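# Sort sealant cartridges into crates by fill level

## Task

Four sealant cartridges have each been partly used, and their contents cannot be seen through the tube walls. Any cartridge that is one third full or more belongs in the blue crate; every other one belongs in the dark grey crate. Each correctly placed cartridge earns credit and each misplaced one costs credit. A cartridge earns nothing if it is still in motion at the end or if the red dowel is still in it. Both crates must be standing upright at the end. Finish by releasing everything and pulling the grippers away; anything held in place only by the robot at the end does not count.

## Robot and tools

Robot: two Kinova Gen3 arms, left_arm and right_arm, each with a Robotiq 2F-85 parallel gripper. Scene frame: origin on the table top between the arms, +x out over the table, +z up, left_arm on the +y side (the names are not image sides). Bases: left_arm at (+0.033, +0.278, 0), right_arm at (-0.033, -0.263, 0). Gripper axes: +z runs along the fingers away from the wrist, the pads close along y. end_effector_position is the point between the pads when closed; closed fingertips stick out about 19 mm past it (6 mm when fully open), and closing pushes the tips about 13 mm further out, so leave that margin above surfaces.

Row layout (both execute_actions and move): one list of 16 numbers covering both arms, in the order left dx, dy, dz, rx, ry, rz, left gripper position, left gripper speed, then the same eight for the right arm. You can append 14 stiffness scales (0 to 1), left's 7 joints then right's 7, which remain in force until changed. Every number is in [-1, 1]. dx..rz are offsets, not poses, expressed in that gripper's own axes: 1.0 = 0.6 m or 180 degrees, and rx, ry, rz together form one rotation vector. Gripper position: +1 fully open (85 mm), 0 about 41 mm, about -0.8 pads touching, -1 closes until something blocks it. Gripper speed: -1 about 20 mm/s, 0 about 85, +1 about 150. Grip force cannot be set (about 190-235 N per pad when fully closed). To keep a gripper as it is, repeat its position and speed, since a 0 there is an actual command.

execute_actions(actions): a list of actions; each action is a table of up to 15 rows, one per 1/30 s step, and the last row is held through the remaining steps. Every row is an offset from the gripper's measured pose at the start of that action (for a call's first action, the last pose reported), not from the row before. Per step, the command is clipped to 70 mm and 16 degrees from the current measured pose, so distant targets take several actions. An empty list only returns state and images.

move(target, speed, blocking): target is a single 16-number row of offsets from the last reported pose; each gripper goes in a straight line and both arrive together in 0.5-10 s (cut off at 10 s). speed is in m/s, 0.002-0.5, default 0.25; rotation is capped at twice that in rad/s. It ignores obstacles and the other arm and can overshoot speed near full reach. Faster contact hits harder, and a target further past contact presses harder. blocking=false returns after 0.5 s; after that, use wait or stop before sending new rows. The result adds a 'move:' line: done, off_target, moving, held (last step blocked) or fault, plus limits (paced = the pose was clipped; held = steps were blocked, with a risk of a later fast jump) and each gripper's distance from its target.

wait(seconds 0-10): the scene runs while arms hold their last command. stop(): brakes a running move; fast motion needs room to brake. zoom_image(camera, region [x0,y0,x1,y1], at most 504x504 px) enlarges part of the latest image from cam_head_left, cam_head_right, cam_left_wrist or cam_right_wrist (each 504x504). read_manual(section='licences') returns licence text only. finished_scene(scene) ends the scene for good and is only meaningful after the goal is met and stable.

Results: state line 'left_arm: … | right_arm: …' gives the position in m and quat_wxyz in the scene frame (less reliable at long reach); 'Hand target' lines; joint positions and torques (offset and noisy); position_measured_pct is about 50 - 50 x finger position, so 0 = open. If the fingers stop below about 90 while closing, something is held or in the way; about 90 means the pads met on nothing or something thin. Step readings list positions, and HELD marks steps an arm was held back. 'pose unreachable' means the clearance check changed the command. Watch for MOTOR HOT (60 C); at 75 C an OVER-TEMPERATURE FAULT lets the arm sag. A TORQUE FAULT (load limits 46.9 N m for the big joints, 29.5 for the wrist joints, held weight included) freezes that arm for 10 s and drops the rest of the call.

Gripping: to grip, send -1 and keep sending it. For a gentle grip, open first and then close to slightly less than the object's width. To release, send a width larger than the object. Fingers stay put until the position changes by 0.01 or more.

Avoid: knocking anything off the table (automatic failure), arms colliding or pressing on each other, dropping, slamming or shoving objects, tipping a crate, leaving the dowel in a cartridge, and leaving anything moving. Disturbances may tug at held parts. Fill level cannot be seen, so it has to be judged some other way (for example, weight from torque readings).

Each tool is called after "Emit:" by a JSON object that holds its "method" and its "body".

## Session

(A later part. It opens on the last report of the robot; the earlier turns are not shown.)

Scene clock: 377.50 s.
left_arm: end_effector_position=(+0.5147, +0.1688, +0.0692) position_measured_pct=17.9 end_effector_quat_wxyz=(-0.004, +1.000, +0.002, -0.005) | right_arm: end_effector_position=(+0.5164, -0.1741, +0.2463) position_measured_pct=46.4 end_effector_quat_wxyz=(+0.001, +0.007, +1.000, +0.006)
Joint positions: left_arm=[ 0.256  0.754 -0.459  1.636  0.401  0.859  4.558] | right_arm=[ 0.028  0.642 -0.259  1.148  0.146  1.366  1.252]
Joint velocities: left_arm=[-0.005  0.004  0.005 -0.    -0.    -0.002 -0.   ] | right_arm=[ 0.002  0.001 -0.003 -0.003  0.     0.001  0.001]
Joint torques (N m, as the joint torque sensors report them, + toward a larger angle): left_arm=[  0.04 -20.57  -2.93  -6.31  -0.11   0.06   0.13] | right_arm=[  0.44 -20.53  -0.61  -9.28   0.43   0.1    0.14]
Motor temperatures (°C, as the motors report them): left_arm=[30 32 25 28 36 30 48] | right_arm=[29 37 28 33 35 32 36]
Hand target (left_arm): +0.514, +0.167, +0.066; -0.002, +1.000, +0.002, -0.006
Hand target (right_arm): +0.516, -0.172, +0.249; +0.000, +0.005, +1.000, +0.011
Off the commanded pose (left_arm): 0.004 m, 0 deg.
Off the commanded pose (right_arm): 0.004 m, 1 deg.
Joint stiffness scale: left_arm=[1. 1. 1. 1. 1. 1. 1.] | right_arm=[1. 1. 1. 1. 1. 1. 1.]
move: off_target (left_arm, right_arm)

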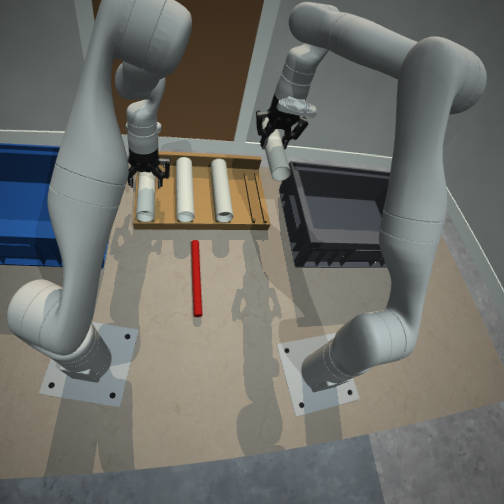

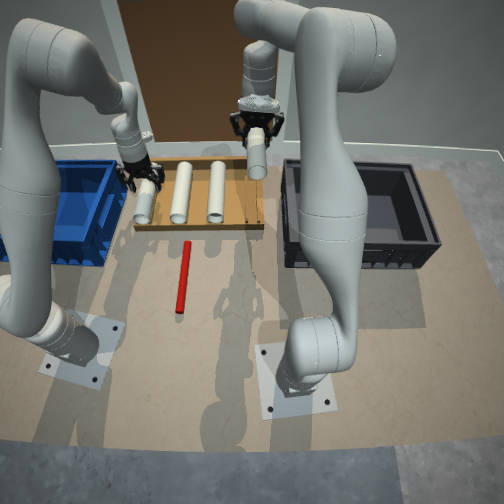

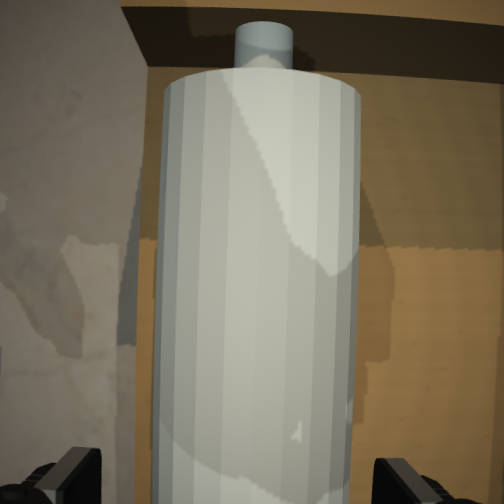

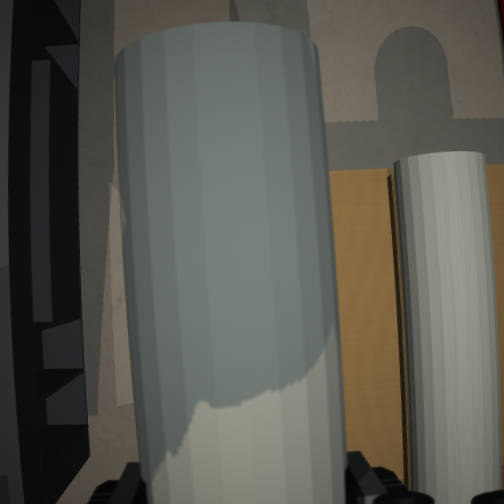

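Emit:
{"method": "move", "body": {"target": [0, 0.004, 0.004, 0, 0, 0, -1, 0, 0.119, -0.377, 0, 0, 0, -0.5, -1, 0], "speed": 0.2}}

Scene clock: 387.57 s.
left_arm: end_effector_position=(+0.5145, +0.1665, +0.0695) position_measured_pct=47.6 end_effector_quat_wxyz=(-0.003, +1.000, +0.001, -0.005) | right_arm: end_effector_position=(+0.4422, -0.3970, +0.2430) position_measured_pct=46.4 end_effector_quat_wxyz=(+0.004, -0.700, +0.714, +0.007)
Joint positions: left_arm=[ 0.259  0.753 -0.457  1.636  0.403  0.859  4.558] | right_arm=[ 0.547  0.511 -0.357  1.4    0.164  1.268  3.211]
Joint velocities: left_arm=[-0.     0.    -0.001  0.     0.    -0.001 -0.   ] | right_arm=[ 0.004 -0.001  0.    -0.    -0.001 -0.001  0.004]
Joint torques (N m, as the joint torque sensors report them, + toward a larger angle): left_arm=[ -1.37 -18.44  -3.96  -5.43  -0.6   -0.03   0.1 ] | right_arm=[  0.55 -18.21  -1.2   -8.72   0.23   0.45   0.73]
Motor temperatures (°C, as the motors report them): left_arm=[30 32 25 28 36 30 48] | right_arm=[29 37 28 33 35 32 36]
Hand target (left_arm): +0.515, +0.166, +0.067; -0.004, +1.000, +0.002, -0.005
Hand target (right_arm): +0.442, -0.400, +0.244; -0.004, +0.702, -0.712, -0.003
Off the commanded pose (left_arm): 0.003 m, 0 deg.
Off the commanded pose (right_arm): 0.002 m, 0 deg.
Joint stiffness scale: left_arm=[1. 1. 1. 1. 1. 1. 1.] | right_arm=[1. 1. 1. 1. 1. 1. 1.]
move: done

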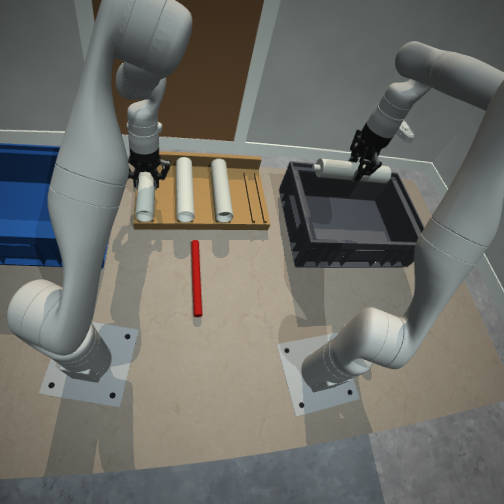

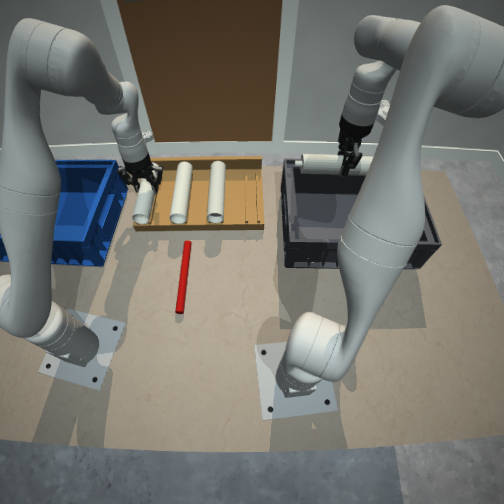

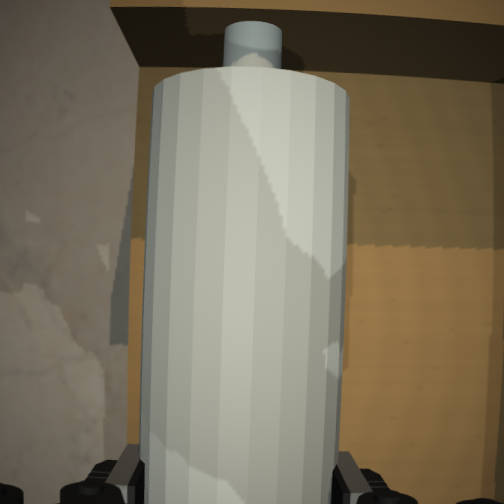

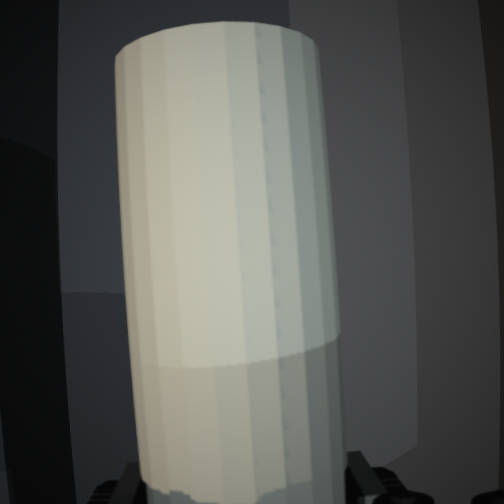

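Emit:
{"method": "move", "body": {"target": [0, 0, -0.30, 0, 0, 0, -1, 0, 0.05, -0.02, 0.12, 0, 0, 0, -1, 0], "speed": 0.15}}

Emit:
{"method": "move", "body": {"target": [-0.058, -0.44, 0, 0, 0, -0.5, -1, 0, 0, 0, 0.175, 0, 0, 0, -1, 0], "speed": 0.2}}

Scene clock: 405.00 s.
left_arm: end_effector_position=(+0.5162, +0.1620, +0.2463) position_measured_pct=47.6 end_effector_quat_wxyz=(+0.001, +1.000, -0.002, -0.006) | right_arm: end_effector_position=(+0.4546, -0.4210, +0.1732) position_measured_pct=46.4 end_effector_quat_wxyz=(+0.008, -0.699, +0.715, +0.009)
Joint positions: left_arm=[ 0.302  0.542 -0.538  1.376  0.279  1.311  4.665] | right_arm=[ 0.573  0.619 -0.336  1.452  0.19   1.111  3.235]
Joint velocities: left_arm=[ 0.001 -0.001 -0.001 -0.001 -0.     0.001  0.   ] | right_arm=[-0.     0.004  0.    -0.     0.001 -0.002  0.001]
Joint torques (N m, as the joint torque sensors report them, + toward a larger angle): left_arm=[  0.04 -20.71  -2.59  -9.9   -0.26   0.03   0.11] | right_arm=[  0.24 -18.69  -1.12  -7.89   0.07   0.36   0.31]
Motor temperatures (°C, as the motors report them): left_arm=[30 32 25 28 36 30 48] | right_arm=[29 37 28 33 35 32 36]
Hand target (left_arm): +0.516, +0.165, +0.249; -0.003, +1.000, +0.001, -0.005
Hand target (right_arm): +0.453, -0.426, +0.170; -0.004, +0.700, -0.714, -0.007
Off the commanded pose (left_arm): 0.005 m, 1 deg.
Off the commanded pose (right_arm): 0.006 m, 0 deg.
Joint stiffness scale: left_arm=[1. 1. 1. 1. 1. 1. 1.] | right_arm=[1. 1. 1. 1. 1. 1. 1.]
move: off_target (left_arm, right_arm)

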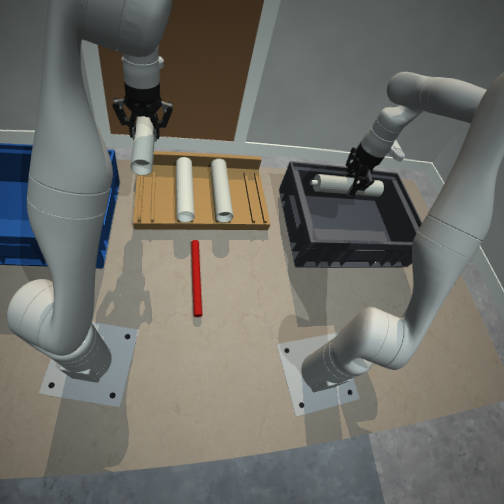

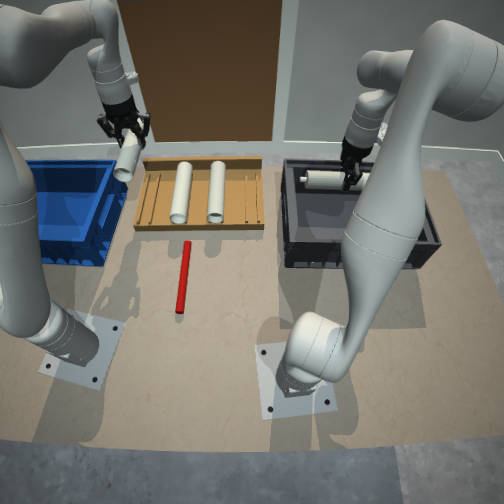

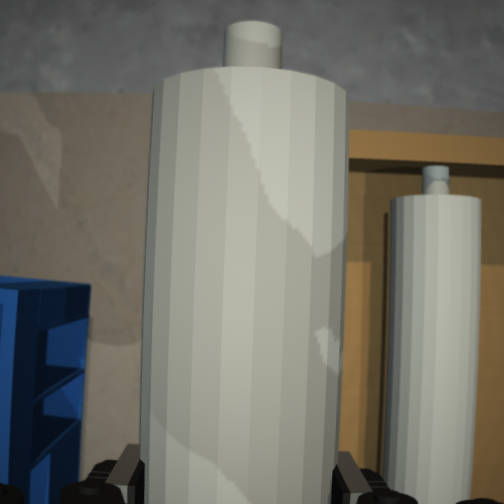

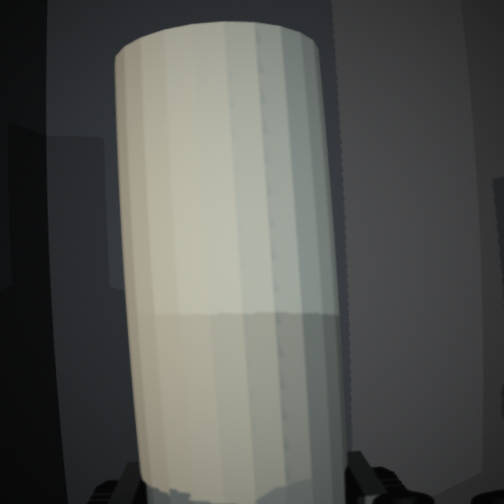

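Scene clock: 409.43 s.
left_arm: end_effector_position=(+0.4824, +0.4267, +0.2476) position_measured_pct=47.6 end_effector_quat_wxyz=(-0.004, +0.711, +0.703, -0.002) | right_arm: end_effector_position=(+0.4554, -0.4173, +0.0708) position_measured_pct=46.4 end_effector_quat_wxyz=(+0.010, -0.699, +0.715, +0.009)
Joint positions: left_arm=[-0.032  0.568 -0.892  1.457  0.437  1.332  5.525] | right_arm=[ 0.522  0.751 -0.255  1.573  0.195  0.848  3.229]
Joint velocities: left_arm=[-0.006 -0.001  0.    -0.     0.     0.001  0.002] | right_arm=[-0.002  0.     0.002  0.001  0.002  0.002  0.001]
Joint torques (N m, as the joint torque sensors report them, + toward a larger angle): left_arm=[ -0.22 -18.97  -5.1   -9.74  -0.29  -0.07   0.19] | right_arm=[  0.32 -19.55  -1.05  -7.08   0.03   0.25   0.32]
Motor temperatures (°C, as the motors report them): left_arm=[30 32 25 28 36 30 48] | right_arm=[29 37 28 33 35 32 36]
Hand target (left_arm): +0.483, +0.426, +0.247; -0.003, +0.708, +0.706, -0.004
Hand target (right_arm): +0.454, -0.419, +0.068; -0.008, +0.699, -0.715, -0.009
Off the commanded pose (left_arm): 0.001 m, 1 deg.
Off the commanded pose (right_arm): 0.003 m, 0 deg.
Joint stiffness scale: left_arm=[1. 1. 1. 1. 1. 1. 1.] | right_arm=[1. 1. 1. 1. 1. 1. 1.]
move: done

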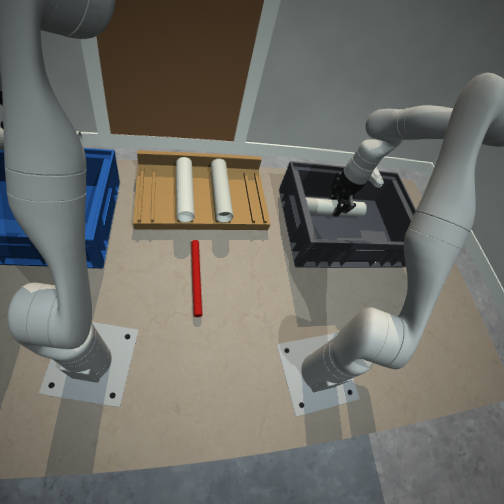

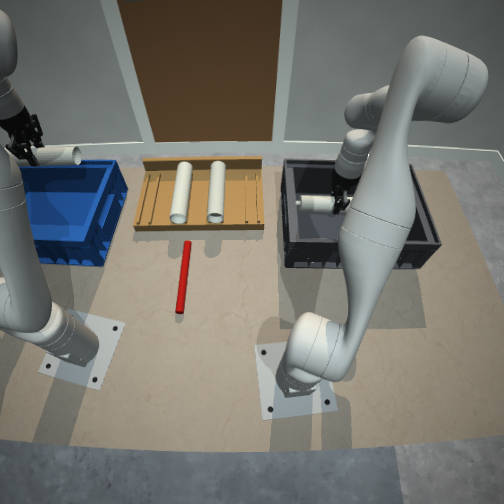

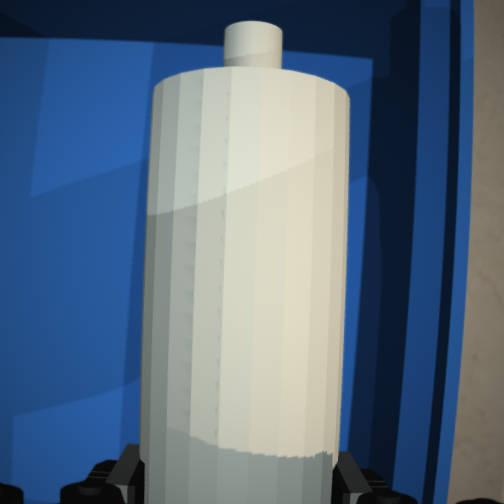

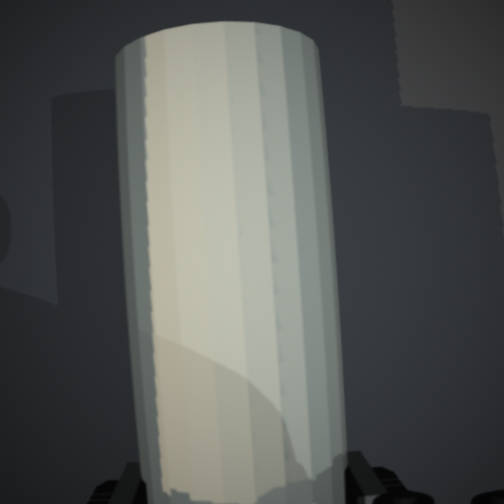

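Emit:
{"method": "move", "body": {"target": [0, -0.025, 0.31, 0, 0, 0, -1, 0, 0, 0, 0.015, 0, 0, 0, -1, 0], "speed": 0.15}}

Emit:
{"method": "execute_actions", "body": {"actions": [[[0, 0, 0, 0, 0, 0, 0.5, 0, 0, 0, 0, 0, 0, 0, 0.5, 0]], [[0, 0, 0, 0, 0, 0, 0.5, 0, 0, 0, 0, 0, 0, 0, 0.5, 0]]]}}

Scene clock: 422.97 s.
left_arm: end_effector_position=(+0.4656, +0.4294, +0.0647) position_measured_pct=47.6 end_effector_quat_wxyz=(-0.006, +0.711, +0.703, -0.000) | right_arm: end_effector_position=(+0.4564, -0.4162, +0.0644) position_measured_pct=46.4 end_effector_quat_wxyz=(+0.012, -0.699, +0.715, +0.010)
Joint positions: left_arm=[-0.119  0.774 -0.737  1.768  0.649  0.865  5.323] | right_arm=[ 0.522  0.762 -0.255  1.576  0.195  0.832  3.229]
Joint velocities: left_arm=[-0.005  0.001  0.004  0.     0.    -0.002 -0.   ] | right_arm=[-0.     0.001 -0.     0.     0.002  0.     0.001]
Joint torques (N m, as the joint torque sensors report them, + toward a larger angle): left_arm=[ -0.19 -20.1   -5.41  -6.5   -0.18   0.23   0.  ] | right_arm=[  0.29 -20.27  -0.75  -6.41   0.07   0.21  -0.03]
Motor temperatures (°C, as the motors report them): left_arm=[30 32 25 28 36 30 48] | right_arm=[29 37 28 33 35 32 36]
Hand target (left_arm): +0.466, +0.428, +0.062; -0.005, +0.711, +0.703, -0.001
Hand target (right_arm): +0.455, -0.417, +0.062; -0.010, +0.699, -0.715, -0.009
Off the commanded pose (left_arm): 0.004 m, 0 deg.
Off the commanded pose (right_arm): 0.003 m, 0 deg.
Joint stiffness scale: left_arm=[1. 1. 1. 1. 1. 1. 1.] | right_arm=[1. 1. 1. 1. 1. 1. 1.]
move: off_target (left_arm)

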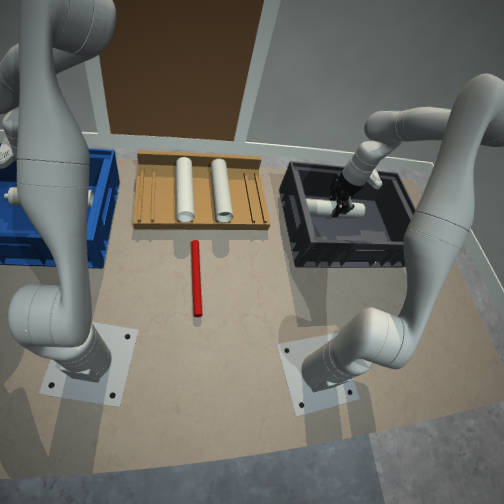

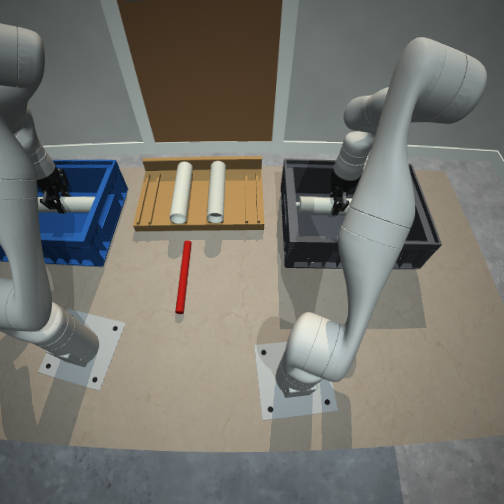

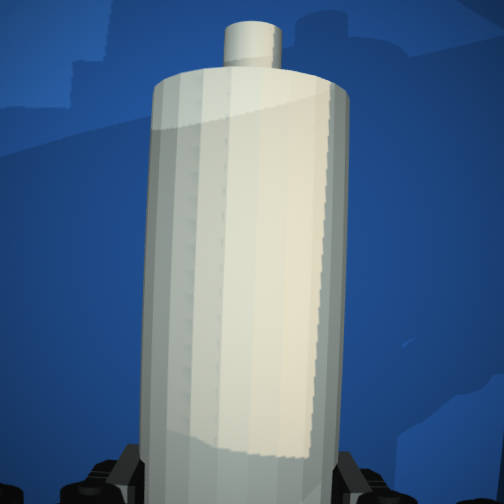

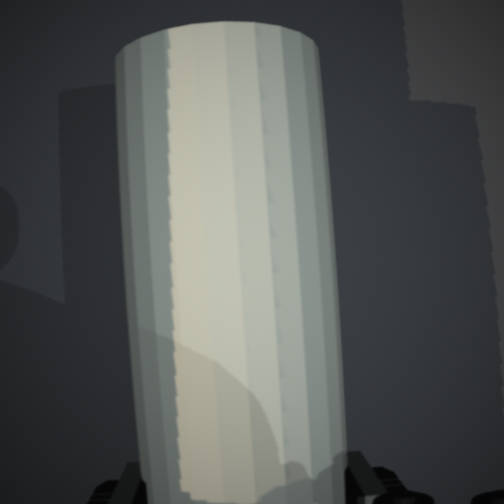

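Scene clock: 423.97 s.
left_arm: end_effector_position=(+0.4656, +0.4294, +0.0647) position_measured_pct=25.0 end_effector_quat_wxyz=(-0.006, +0.711, +0.703, -0.000) | right_arm: end_effector_position=(+0.4564, -0.4162, +0.0644) position_measured_pct=25.0 end_effector_quat_wxyz=(+0.012, -0.699, +0.715, +0.010)
Joint positions: left_arm=[-0.119  0.774 -0.737  1.768  0.649  0.865  5.323] | right_arm=[ 0.522  0.762 -0.255  1.576  0.195  0.832  3.229]
Joint velocities: left_arm=[-0.     0.003  0.001 -0.    -0.    -0.    -0.   ] | right_arm=[ 0.    -0.001  0.     0.001 -0.    -0.001 -0.001]
Joint torques (N m, as the joint torque sensors report them, + toward a larger angle): left_arm=[ -0.38 -18.73  -4.58  -5.72  -0.28  -0.02   0.3 ] | right_arm=[  0.83 -19.62  -1.13  -5.79   0.33   0.06   0.45]
Motor temperatures (°C, as the motors report them): left_arm=[30 32 25 28 36 30 48] | right_arm=[29 37 28 33 35 32 36]
Hand target (left_arm): +0.466, +0.429, +0.065; -0.006, +0.711, +0.703, -0.000
Hand target (right_arm): +0.456, -0.416, +0.064; -0.012, +0.699, -0.715, -0.010
Off the commanded pose (left_arm): 0.000 m, 0 deg.
Off the commanded pose (right_arm): 0.000 m, 0 deg.
Joint stiffness scale: left_arm=[1. 1. 1. 1. 1. 1. 1.] | right_arm=[1. 1. 1. 1. 1. 1. 1.]
Step readings (end_effector_position; steps 1 to 15: 1st action; 16 to 30: 2nd action):
0: left_arm (+0.4656, +0.4294, +0.0647) | right_arm (+0.4564, -0.4162, +0.0644)
1: left_arm (+0.4656, +0.4294, +0.0647) | right_arm (+0.4564, -0.4162, +0.0644)
2: left_arm (+0.4656, +0.4294, +0.0647) | right_arm (+0.4564, -0.4162, +0.0644)
4: left_arm (+0.4656, +0.4294, +0.0647) | right_arm (+0.4564, -0.4162, +0.0644)
8: left_arm (+0.4656, +0.4294, +0.0647) | right_arm (+0.4564, -0.4162, +0.0644)
15: left_arm (+0.4656, +0.4294, +0.0647) | right_arm (+0.4564, -0.4162, +0.0644)
16: left_arm (+0.4656, +0.4294, +0.0647) | right_arm (+0.4564, -0.4162, +0.0644)
17: left_arm (+0.4656, +0.4294, +0.0647) | right_arm (+0.4564, -0.4162, +0.0644)
19: left_arm (+0.4656, +0.4294, +0.0647) | right_arm (+0.4564, -0.4162, +0.0644)
23: left_arm (+0.4656, +0.4294, +0.0647) | right_arm (+0.4564, -0.4162, +0.0644)
30: end_effector_position above

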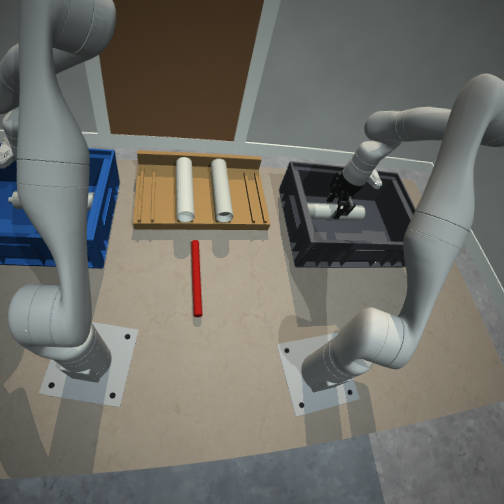

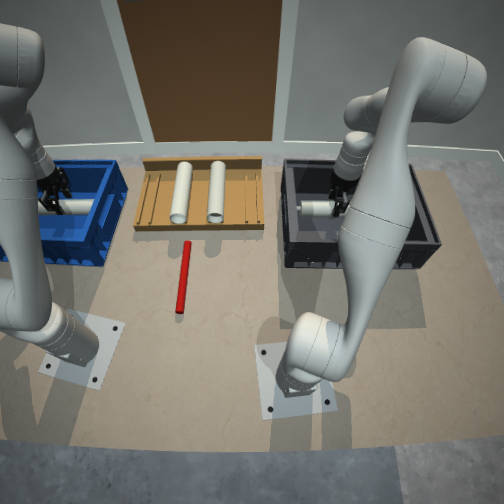

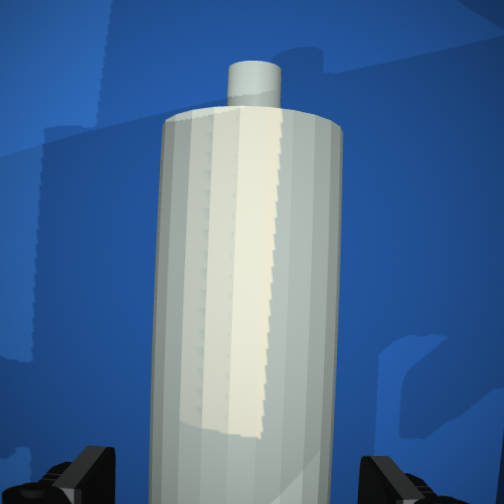

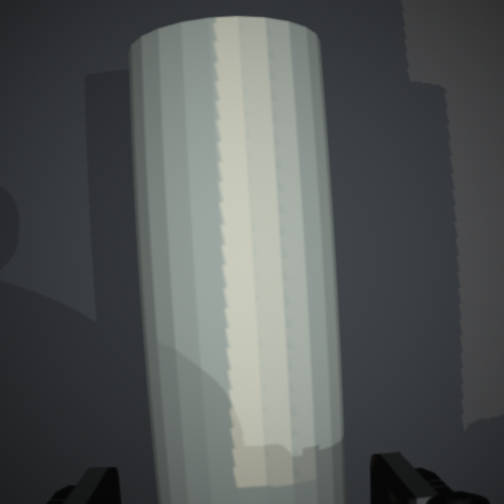

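Emit:
{"method": "move", "body": {"target": [0, 0, -0.30, 0, 0, 0, 0.5, 0, 0, 0, -0.30, 0, 0, 0, 0.5, 0], "speed": 0.2}}

Scene clock: 431.30 s.
left_arm: end_effector_position=(+0.4691, +0.4257, +0.2416) position_measured_pct=25.0 end_effector_quat_wxyz=(-0.003, +0.712, +0.702, -0.002) | right_arm: end_effector_position=(+0.4556, -0.4245, +0.2416) position_measured_pct=25.0 end_effector_quat_wxyz=(+0.009, -0.698, +0.716, +0.008)
Joint positions: left_arm=[-0.023  0.543 -0.892  1.516  0.425  1.294  5.509] | right_arm=[ 0.551  0.553 -0.295  1.324  0.135  1.29   3.281]
Joint velocities: left_arm=[ 0.003 -0.002 -0.005 -0.001  0.     0.002 -0.001] | right_arm=[ 0.002 -0.001 -0.003 -0.001  0.    -0.    -0.002]
Joint torques (N m, as the joint torque sensors report them, + toward a larger angle): left_arm=[  0.05 -16.79  -4.25  -7.96  -0.07  -0.31   0.24] | right_arm=[  0.66 -18.49  -0.68  -8.93   0.27   0.48   0.2 ]
Motor temperatures (°C, as the motors report them): left_arm=[30 32 25 28 36 30 48] | right_arm=[29 37 28 33 35 32 36]
Hand target (left_arm): +0.467, +0.427, +0.244; -0.006, +0.711, +0.703, -0.001
Hand target (right_arm): +0.456, -0.422, +0.244; -0.013, +0.699, -0.715, -0.010
Off the commanded pose (left_arm): 0.004 m, 0 deg.
Off the commanded pose (right_arm): 0.004 m, 1 deg.
Joint stiffness scale: left_arm=[1. 1. 1. 1. 1. 1. 1.] | right_arm=[1. 1. 1. 1. 1. 1. 1.]
move: off_target (left_arm, right_arm)

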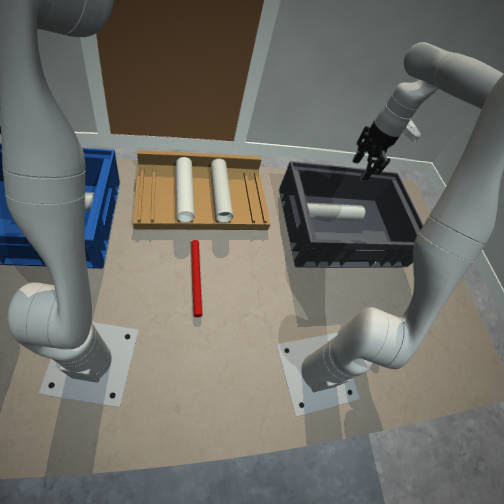

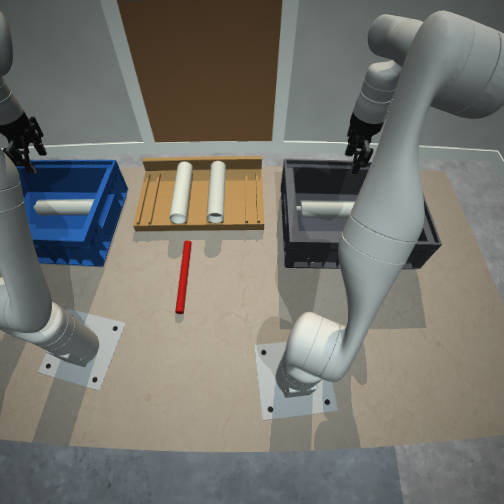

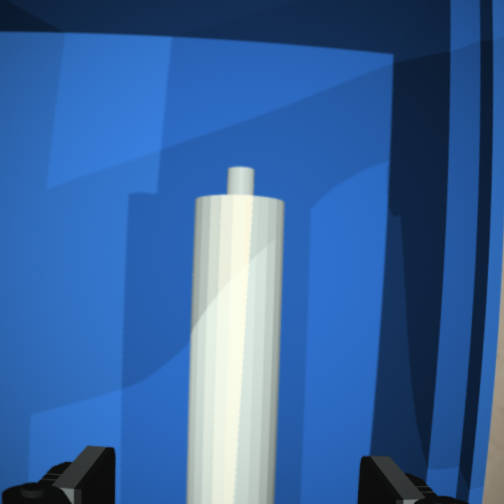

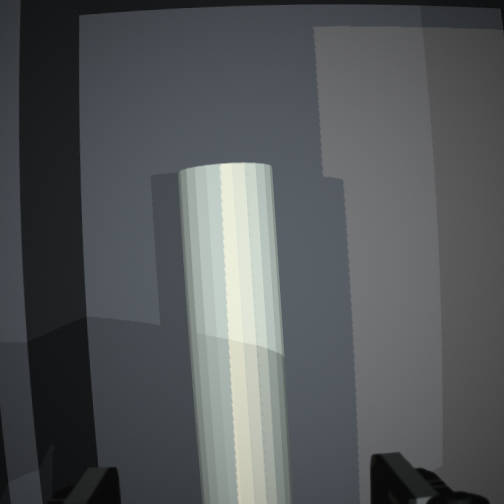

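Emit:
{"method": "move", "body": {"target": [-0.80, 0.085, 0.083, 0, 0, 0.5, 0.8, 0, -0.208, -0.025, -0.03, 0, 0, 0.5, 0.8, 0], "speed": 0.25}}

Scene clock: 447.03 s.
left_arm: end_effector_position=(+0.5122, -0.0545, +0.1909) position_measured_pct=9.9 end_effector_quat_wxyz=(+0.003, +1.000, -0.002, -0.003) | right_arm: end_effector_position=(+0.4739, -0.3034, +0.2604) position_measured_pct=9.9 end_effector_quat_wxyz=(+0.000, +0.011, +1.000, +0.010)
Joint positions: left_arm=[ 0.543  0.762 -0.392  1.127  0.285  1.306  5.087] | right_arm=[ 0.234  0.513 -0.162  1.318  0.06   1.316  1.531]
Joint velocities: left_arm=[ 0.003  0.006  0.    -0.002 -0.     0.002 -0.001] | right_arm=[ 0.     0.001  0.     0.001  0.001  0.001 -0.001]
Joint torques (N m, as the joint torque sensors report them, + toward a larger angle): left_arm=[ -0.39 -22.67  -2.56  -8.51  -0.11  -0.12   0.22] | right_arm=[  0.1  -17.95  -0.53  -8.96  -0.05   0.23   0.41]
Motor temperatures (°C, as the motors report them): left_arm=[30 32 25 28 36 30 48] | right_arm=[29 37 28 33 35 32 36]
Hand target (left_arm): +0.511, -0.054, +0.190; -0.001, +1.000, -0.008, -0.005
Hand target (right_arm): +0.474, -0.300, +0.263; +0.001, +0.013, +1.000, +0.013
Off the commanded pose (left_arm): 0.001 m, 1 deg.
Off the commanded pose (right_arm): 0.004 m, 0 deg.
Joint stiffness scale: left_arm=[1. 1. 1. 1. 1. 1. 1.] | right_arm=[1. 1. 1. 1. 1. 1. 1.]
move: off_target (right_arm)

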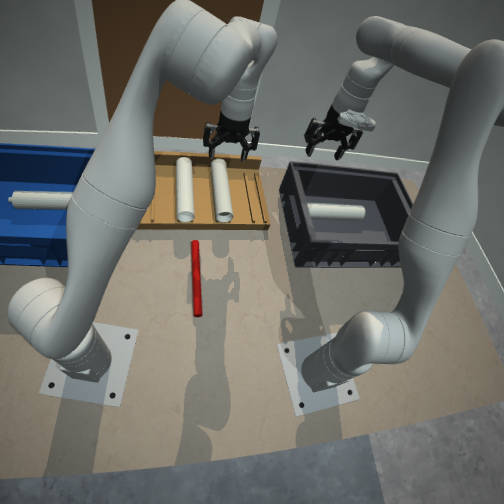

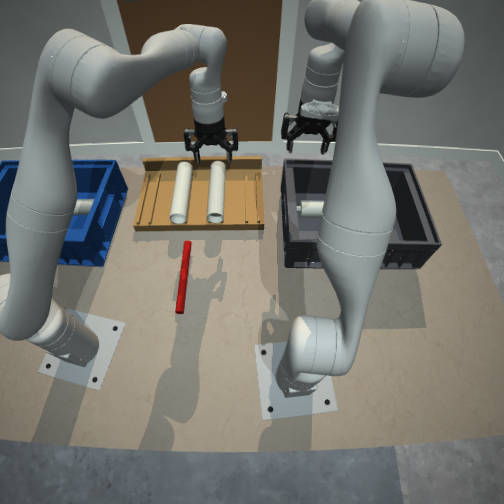

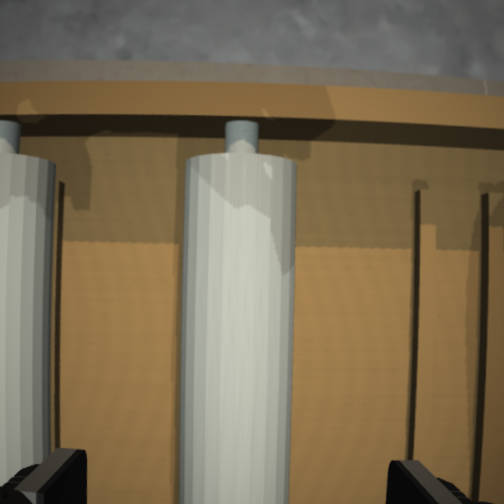

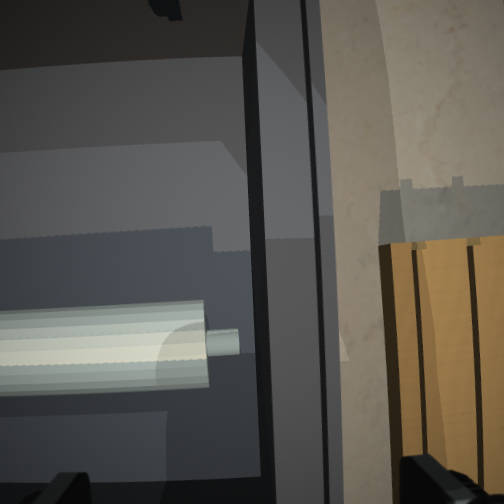

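Emit:
{"method": "move", "body": {"target": [0.01, 0, 0.21, 0, 0, 0, 0.8, 0, 0, 0, 0, 0, 0, 0, 0.8, 0], "speed": 0.15}}

Emit:
{"method": "execute_actions", "body": {"actions": [[[0, 0, 0.003, 0, 0, 0, -1, 0, 0, 0, 0, 0, 0, 0, 0.8, 0]], [[0, 0, 0, 0, 0, 0, -1, 0, 0, 0, 0, 0, 0, 0, 0.8, 0]]]}}

Scene clock: 454.07 s.
left_arm: end_effector_position=(+0.5188, -0.0535, +0.0681) position_measured_pct=9.9 end_effector_quat_wxyz=(+0.000, +1.000, -0.001, -0.001) | right_arm: end_effector_position=(+0.4739, -0.3034, +0.2604) position_measured_pct=9.9 end_effector_quat_wxyz=(+0.000, +0.011, +1.000, +0.010)
Joint positions: left_arm=[ 0.528  0.905 -0.351  1.261  0.322  1.032  5.05 ] | right_arm=[ 0.234  0.513 -0.162  1.318  0.06   1.316  1.531]
Joint velocities: left_arm=[-0.002  0.002  0.002  0.     0.    -0.    -0.   ] | right_arm=[ 0.    -0.001  0.     0.001  0.001  0.002  0.002]
Joint torques (N m, as the joint torque sensors report them, + toward a larger angle): left_arm=[ -0.16 -24.03  -2.57  -7.78  -0.07   0.01   0.2 ] | right_arm=[  0.1  -17.7   -0.23  -9.17   0.02   0.52   0.3 ]
Motor temperatures (°C, as the motors report them): left_arm=[30 32 25 28 36 30 48] | right_arm=[29 37 28 33 35 32 36]
Hand target (left_arm): +0.518, -0.055, +0.065; +0.003, +1.000, -0.002, -0.003
Hand target (right_arm): +0.474, -0.303, +0.260; +0.000, +0.011, +1.000, +0.010
Off the commanded pose (left_arm): 0.004 m, 0 deg.
Off the commanded pose (right_arm): 0.000 m, 0 deg.
Joint stiffness scale: left_arm=[1. 1. 1. 1. 1. 1. 1.] | right_arm=[1. 1. 1. 1. 1. 1. 1.]
move: off_target (left_arm)

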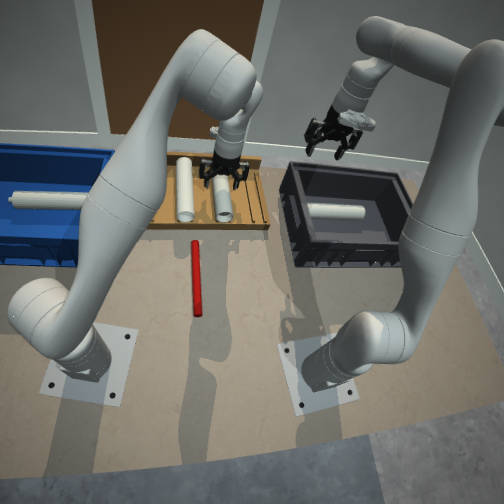

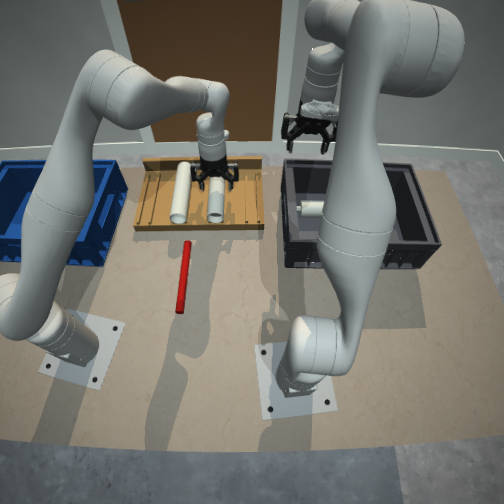

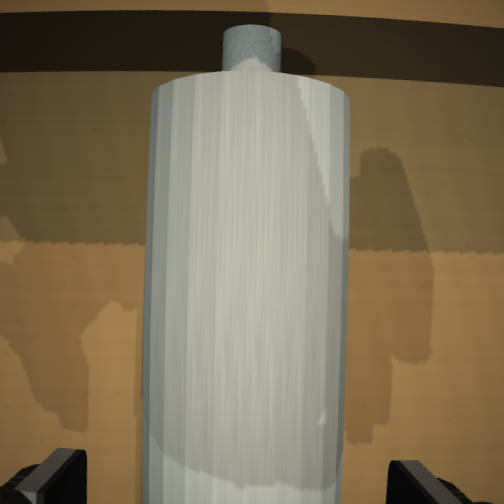

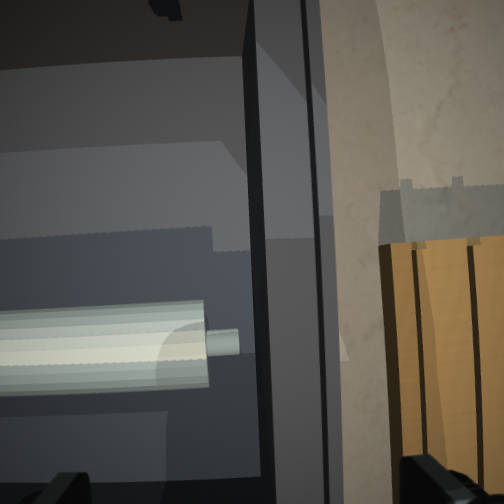

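Scene clock: 455.07 s.
left_arm: end_effector_position=(+0.5190, -0.0543, +0.0692) position_measured_pct=48.0 end_effector_quat_wxyz=(+0.001, +1.000, -0.002, -0.000) | right_arm: end_effector_position=(+0.4739, -0.3034, +0.2604) position_measured_pct=9.9 end_effector_quat_wxyz=(+0.000, +0.011, +1.000, +0.010)
Joint positions: left_arm=[ 0.529  0.903 -0.351  1.261  0.322  1.031  5.05 ] | right_arm=[ 0.234  0.513 -0.162  1.318  0.06   1.316  1.531]
Joint velocities: left_arm=[ 0.    -0.001 -0.001  0.    -0.    -0.001  0.   ] | right_arm=[ 0.001 -0.    -0.     0.001  0.001  0.001  0.   ]
Joint torques (N m, as the joint torque sensors report them, + toward a larger angle): left_arm=[ -2.21 -21.35  -4.2   -7.47  -1.03  -1.23   0.02] | right_arm=[  0.22 -18.09   0.    -8.13   0.24   0.5   -0.19]
Motor temperatures (°C, as the motors report them): left_arm=[30 32 25 28 36 30 48] | right_arm=[29 37 28 33 35 32 36]
Hand target (left_arm): +0.519, -0.054, +0.069; +0.001, +1.000, -0.002, -0.001
Hand target (right_arm): +0.474, -0.303, +0.260; +0.000, +0.011, +1.000, +0.010
Off the commanded pose (left_arm): 0.001 m, 0 deg.
Off the commanded pose (right_arm): 0.000 m, 0 deg.
Joint stiffness scale: left_arm=[1. 1. 1. 1. 1. 1. 1.] | right_arm=[1. 1. 1. 1. 1. 1. 1.]
Step readings (end_effector_position; steps 1 to 15: 1st action; 16 to 30: 2nd action):
0: left_arm (+0.5188, -0.0535, +0.0681) | right_arm (+0.4739, -0.3034, +0.2604)
1: left_arm (+0.5188, -0.0535, +0.0681) | right_arm (+0.4739, -0.3034, +0.2604)
2: left_arm (+0.5188, -0.0535, +0.0681) | right_arm (+0.4739, -0.3034, +0.2604)
4: left_arm (+0.5188, -0.0535, +0.0681) | right_arm (+0.4739, -0.3034, +0.2604)
8: left_arm (+0.5188, -0.0535, +0.0681) | right_arm (+0.4739, -0.3034, +0.2604)
15: left_arm (+0.5189, -0.0541, +0.0686) | right_arm (+0.4739, -0.3034, +0.2604)
16: left_arm (+0.5190, -0.0543, +0.0690) | right_arm (+0.4739, -0.3034, +0.2604)
17: left_arm (+0.5190, -0.0543, +0.0692) | right_arm (+0.4739, -0.3034, +0.2604)
19: left_arm (+0.5190, -0.0543, +0.0692) | right_arm (+0.4739, -0.3034, +0.2604)
23: left_arm (+0.5190, -0.0543, +0.0692) | right_arm (+0.4739, -0.3034, +0.2604)
30: end_effector_position above

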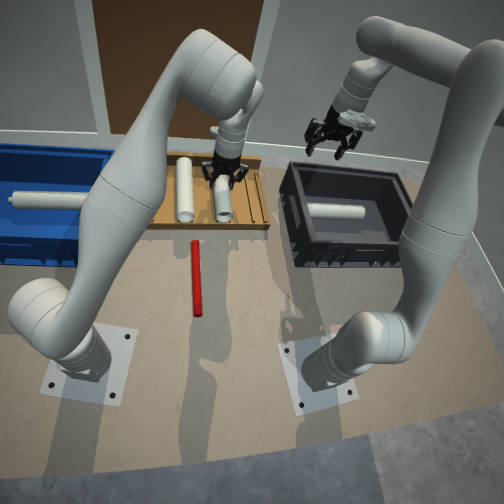

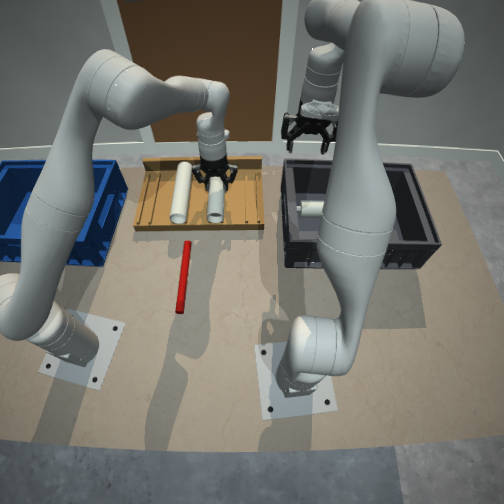

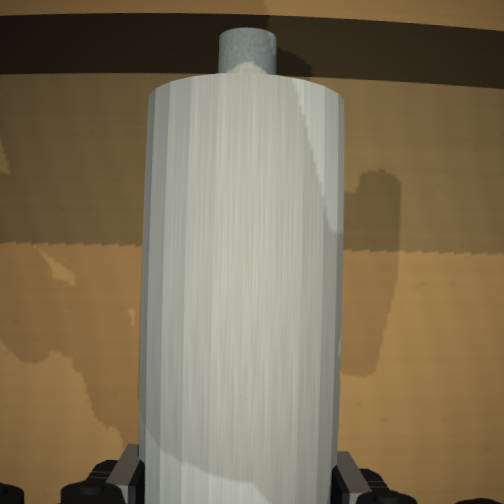

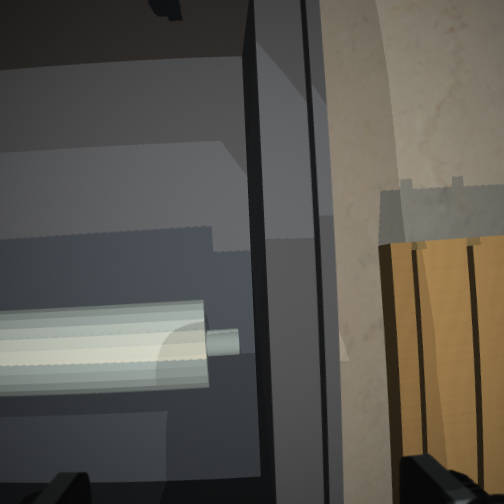

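Emit:
{"method": "move", "body": {"target": [0, 0, -0.30, 0, 0, 0, -1, 0, 0, 0, 0, 0, 0, 0, 0.8, 0], "speed": 0.2}}

Emit:
{"method": "move", "body": {"target": [-0.225, -0.81, 0, 0, 0, -0.5, -1, 0, -0.068, 0.592, 0.10, 0, 0, 0, 0.8, 0], "speed": 0.25}}

Scene clock: 468.93 s.
left_arm: end_effector_position=(+0.5168, -0.0584, +0.2463) position_measured_pct=48.0 end_effector_quat_wxyz=(+0.004, +1.000, -0.007, -0.003) | right_arm: end_effector_position=(+0.4739, -0.3034, +0.2604) position_measured_pct=9.9 end_effector_quat_wxyz=(+0.000, +0.011, +1.000, +0.010)
Joint positions: left_arm=[ 0.529  0.74  -0.394  0.984  0.274  1.462  5.103] | right_arm=[ 0.234  0.513 -0.162  1.318  0.06   1.316  1.531]
Joint velocities: left_arm=[ 0.    -0.001 -0.005 -0.003  0.     0.002  0.   ] | right_arm=[ 0.     0.    -0.    -0.001 -0.    -0.    -0.001]
Joint torques (N m, as the joint torque sensors report them, + toward a larger angle): left_arm=[  0.   -25.67  -2.49 -10.72  -0.21   0.02   0.  ] | right_arm=[  0.22 -18.08   0.04  -8.47   0.09   0.13   0.2 ]
Motor temperatures (°C, as the motors report them): left_arm=[30 33 25 28 36 30 48] | right_arm=[29 37 28 33 35 32 36]
Hand target (left_arm): +0.519, -0.054, +0.249; +0.001, +1.000, -0.002, -0.000
Hand target (right_arm): +0.474, -0.303, +0.260; +0.000, +0.011, +1.000, +0.010
Off the commanded pose (left_arm): 0.006 m, 1 deg.
Off the commanded pose (right_arm): 0.000 m, 0 deg.
Joint stiffness scale: left_arm=[1. 1. 1. 1. 1. 1. 1.] | right_arm=[1. 1. 1. 1. 1. 1. 1.]
move: off_target (left_arm)

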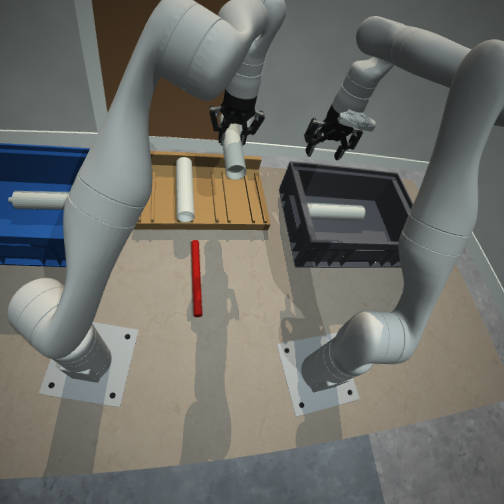

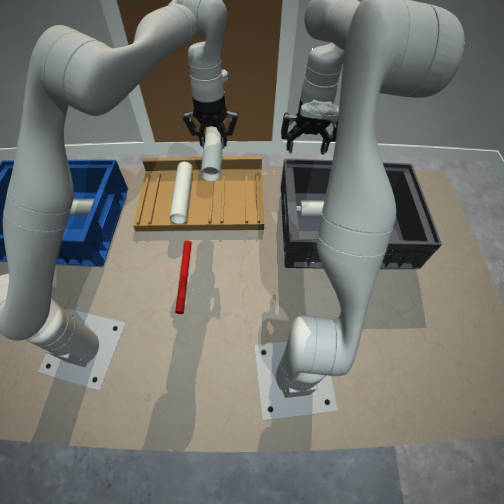

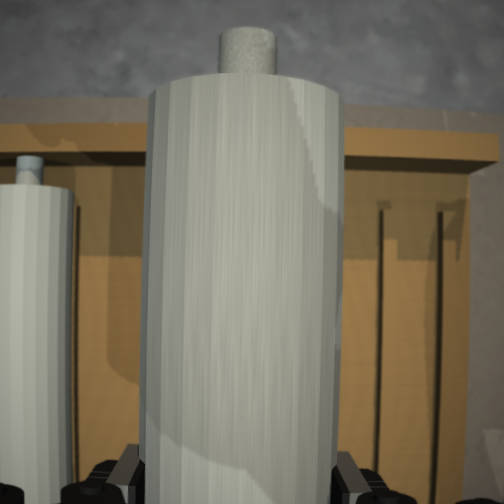

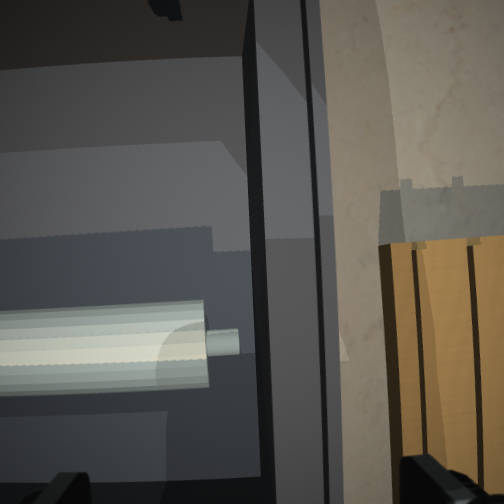

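Scene clock: 472.70 s.
left_arm: end_effector_position=(+0.3878, +0.4301, +0.2436) position_measured_pct=48.0 end_effector_quat_wxyz=(+0.000, +0.713, +0.701, -0.002) | right_arm: end_effector_position=(+0.5214, +0.0547, +0.2096) position_measured_pct=9.9 end_effector_quat_wxyz=(+0.000, +0.009, +1.000, +0.017)
Joint positions: left_arm=[ 0.057  0.385 -0.994  1.752  0.346  1.197  5.438] | right_arm=[-0.394  0.872 -0.161  0.812  0.097  1.446  0.951]
Joint velocities: left_arm=[-0.008 -0.001  0.001 -0.     0.    -0.    -0.001] | right_arm=[-0.003  0.003  0.005 -0.002  0.    -0.    -0.   ]
Joint torques (N m, as the joint torque sensors report them, + toward a larger angle): left_arm=[  0.58 -13.8   -3.85  -9.29  -0.18  -0.06  -0.06] | right_arm=[  0.49 -23.57  -0.49  -8.46   0.1    0.26   0.06]
Motor temperatures (°C, as the motors report them): left_arm=[30 33 25 28 36 30 48] | right_arm=[29 37 28 33 35 32 36]
Hand target (left_arm): +0.389, +0.429, +0.243; +0.003, +0.711, +0.703, -0.004
Hand target (right_arm): +0.522, +0.053, +0.208; +0.000, +0.011, +1.000, +0.012
Off the commanded pose (left_arm): 0.001 m, 0 deg.
Off the commanded pose (right_arm): 0.004 m, 1 deg.
Joint stiffness scale: left_arm=[1. 1. 1. 1. 1. 1. 1.] | right_arm=[1. 1. 1. 1. 1. 1. 1.]
move: off_target (right_arm)

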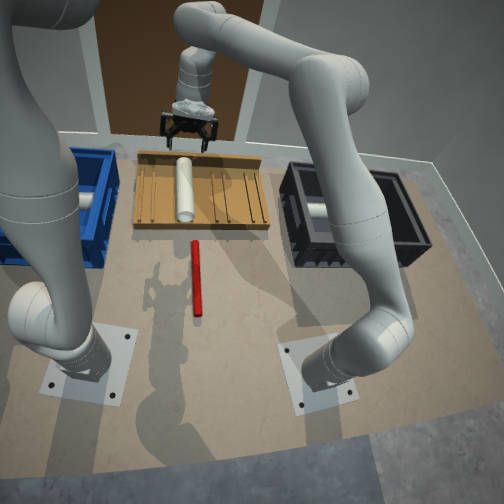

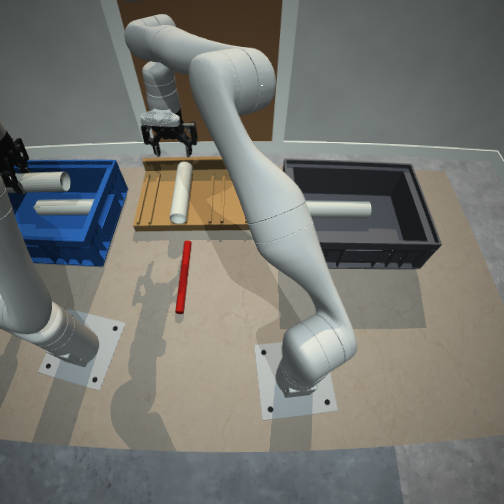

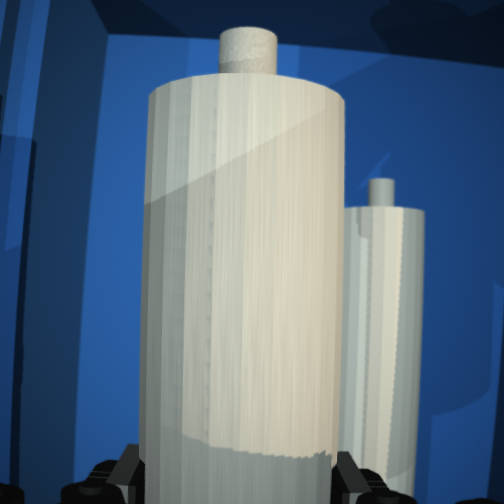

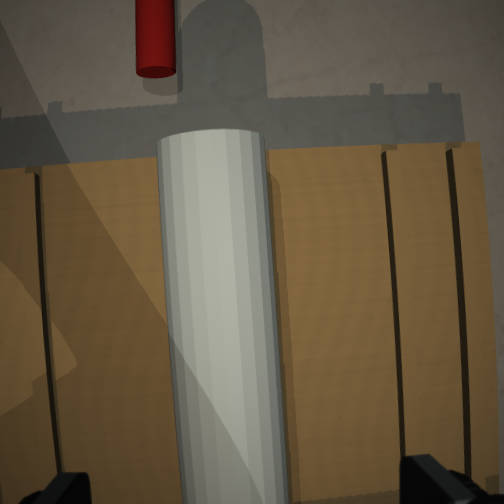

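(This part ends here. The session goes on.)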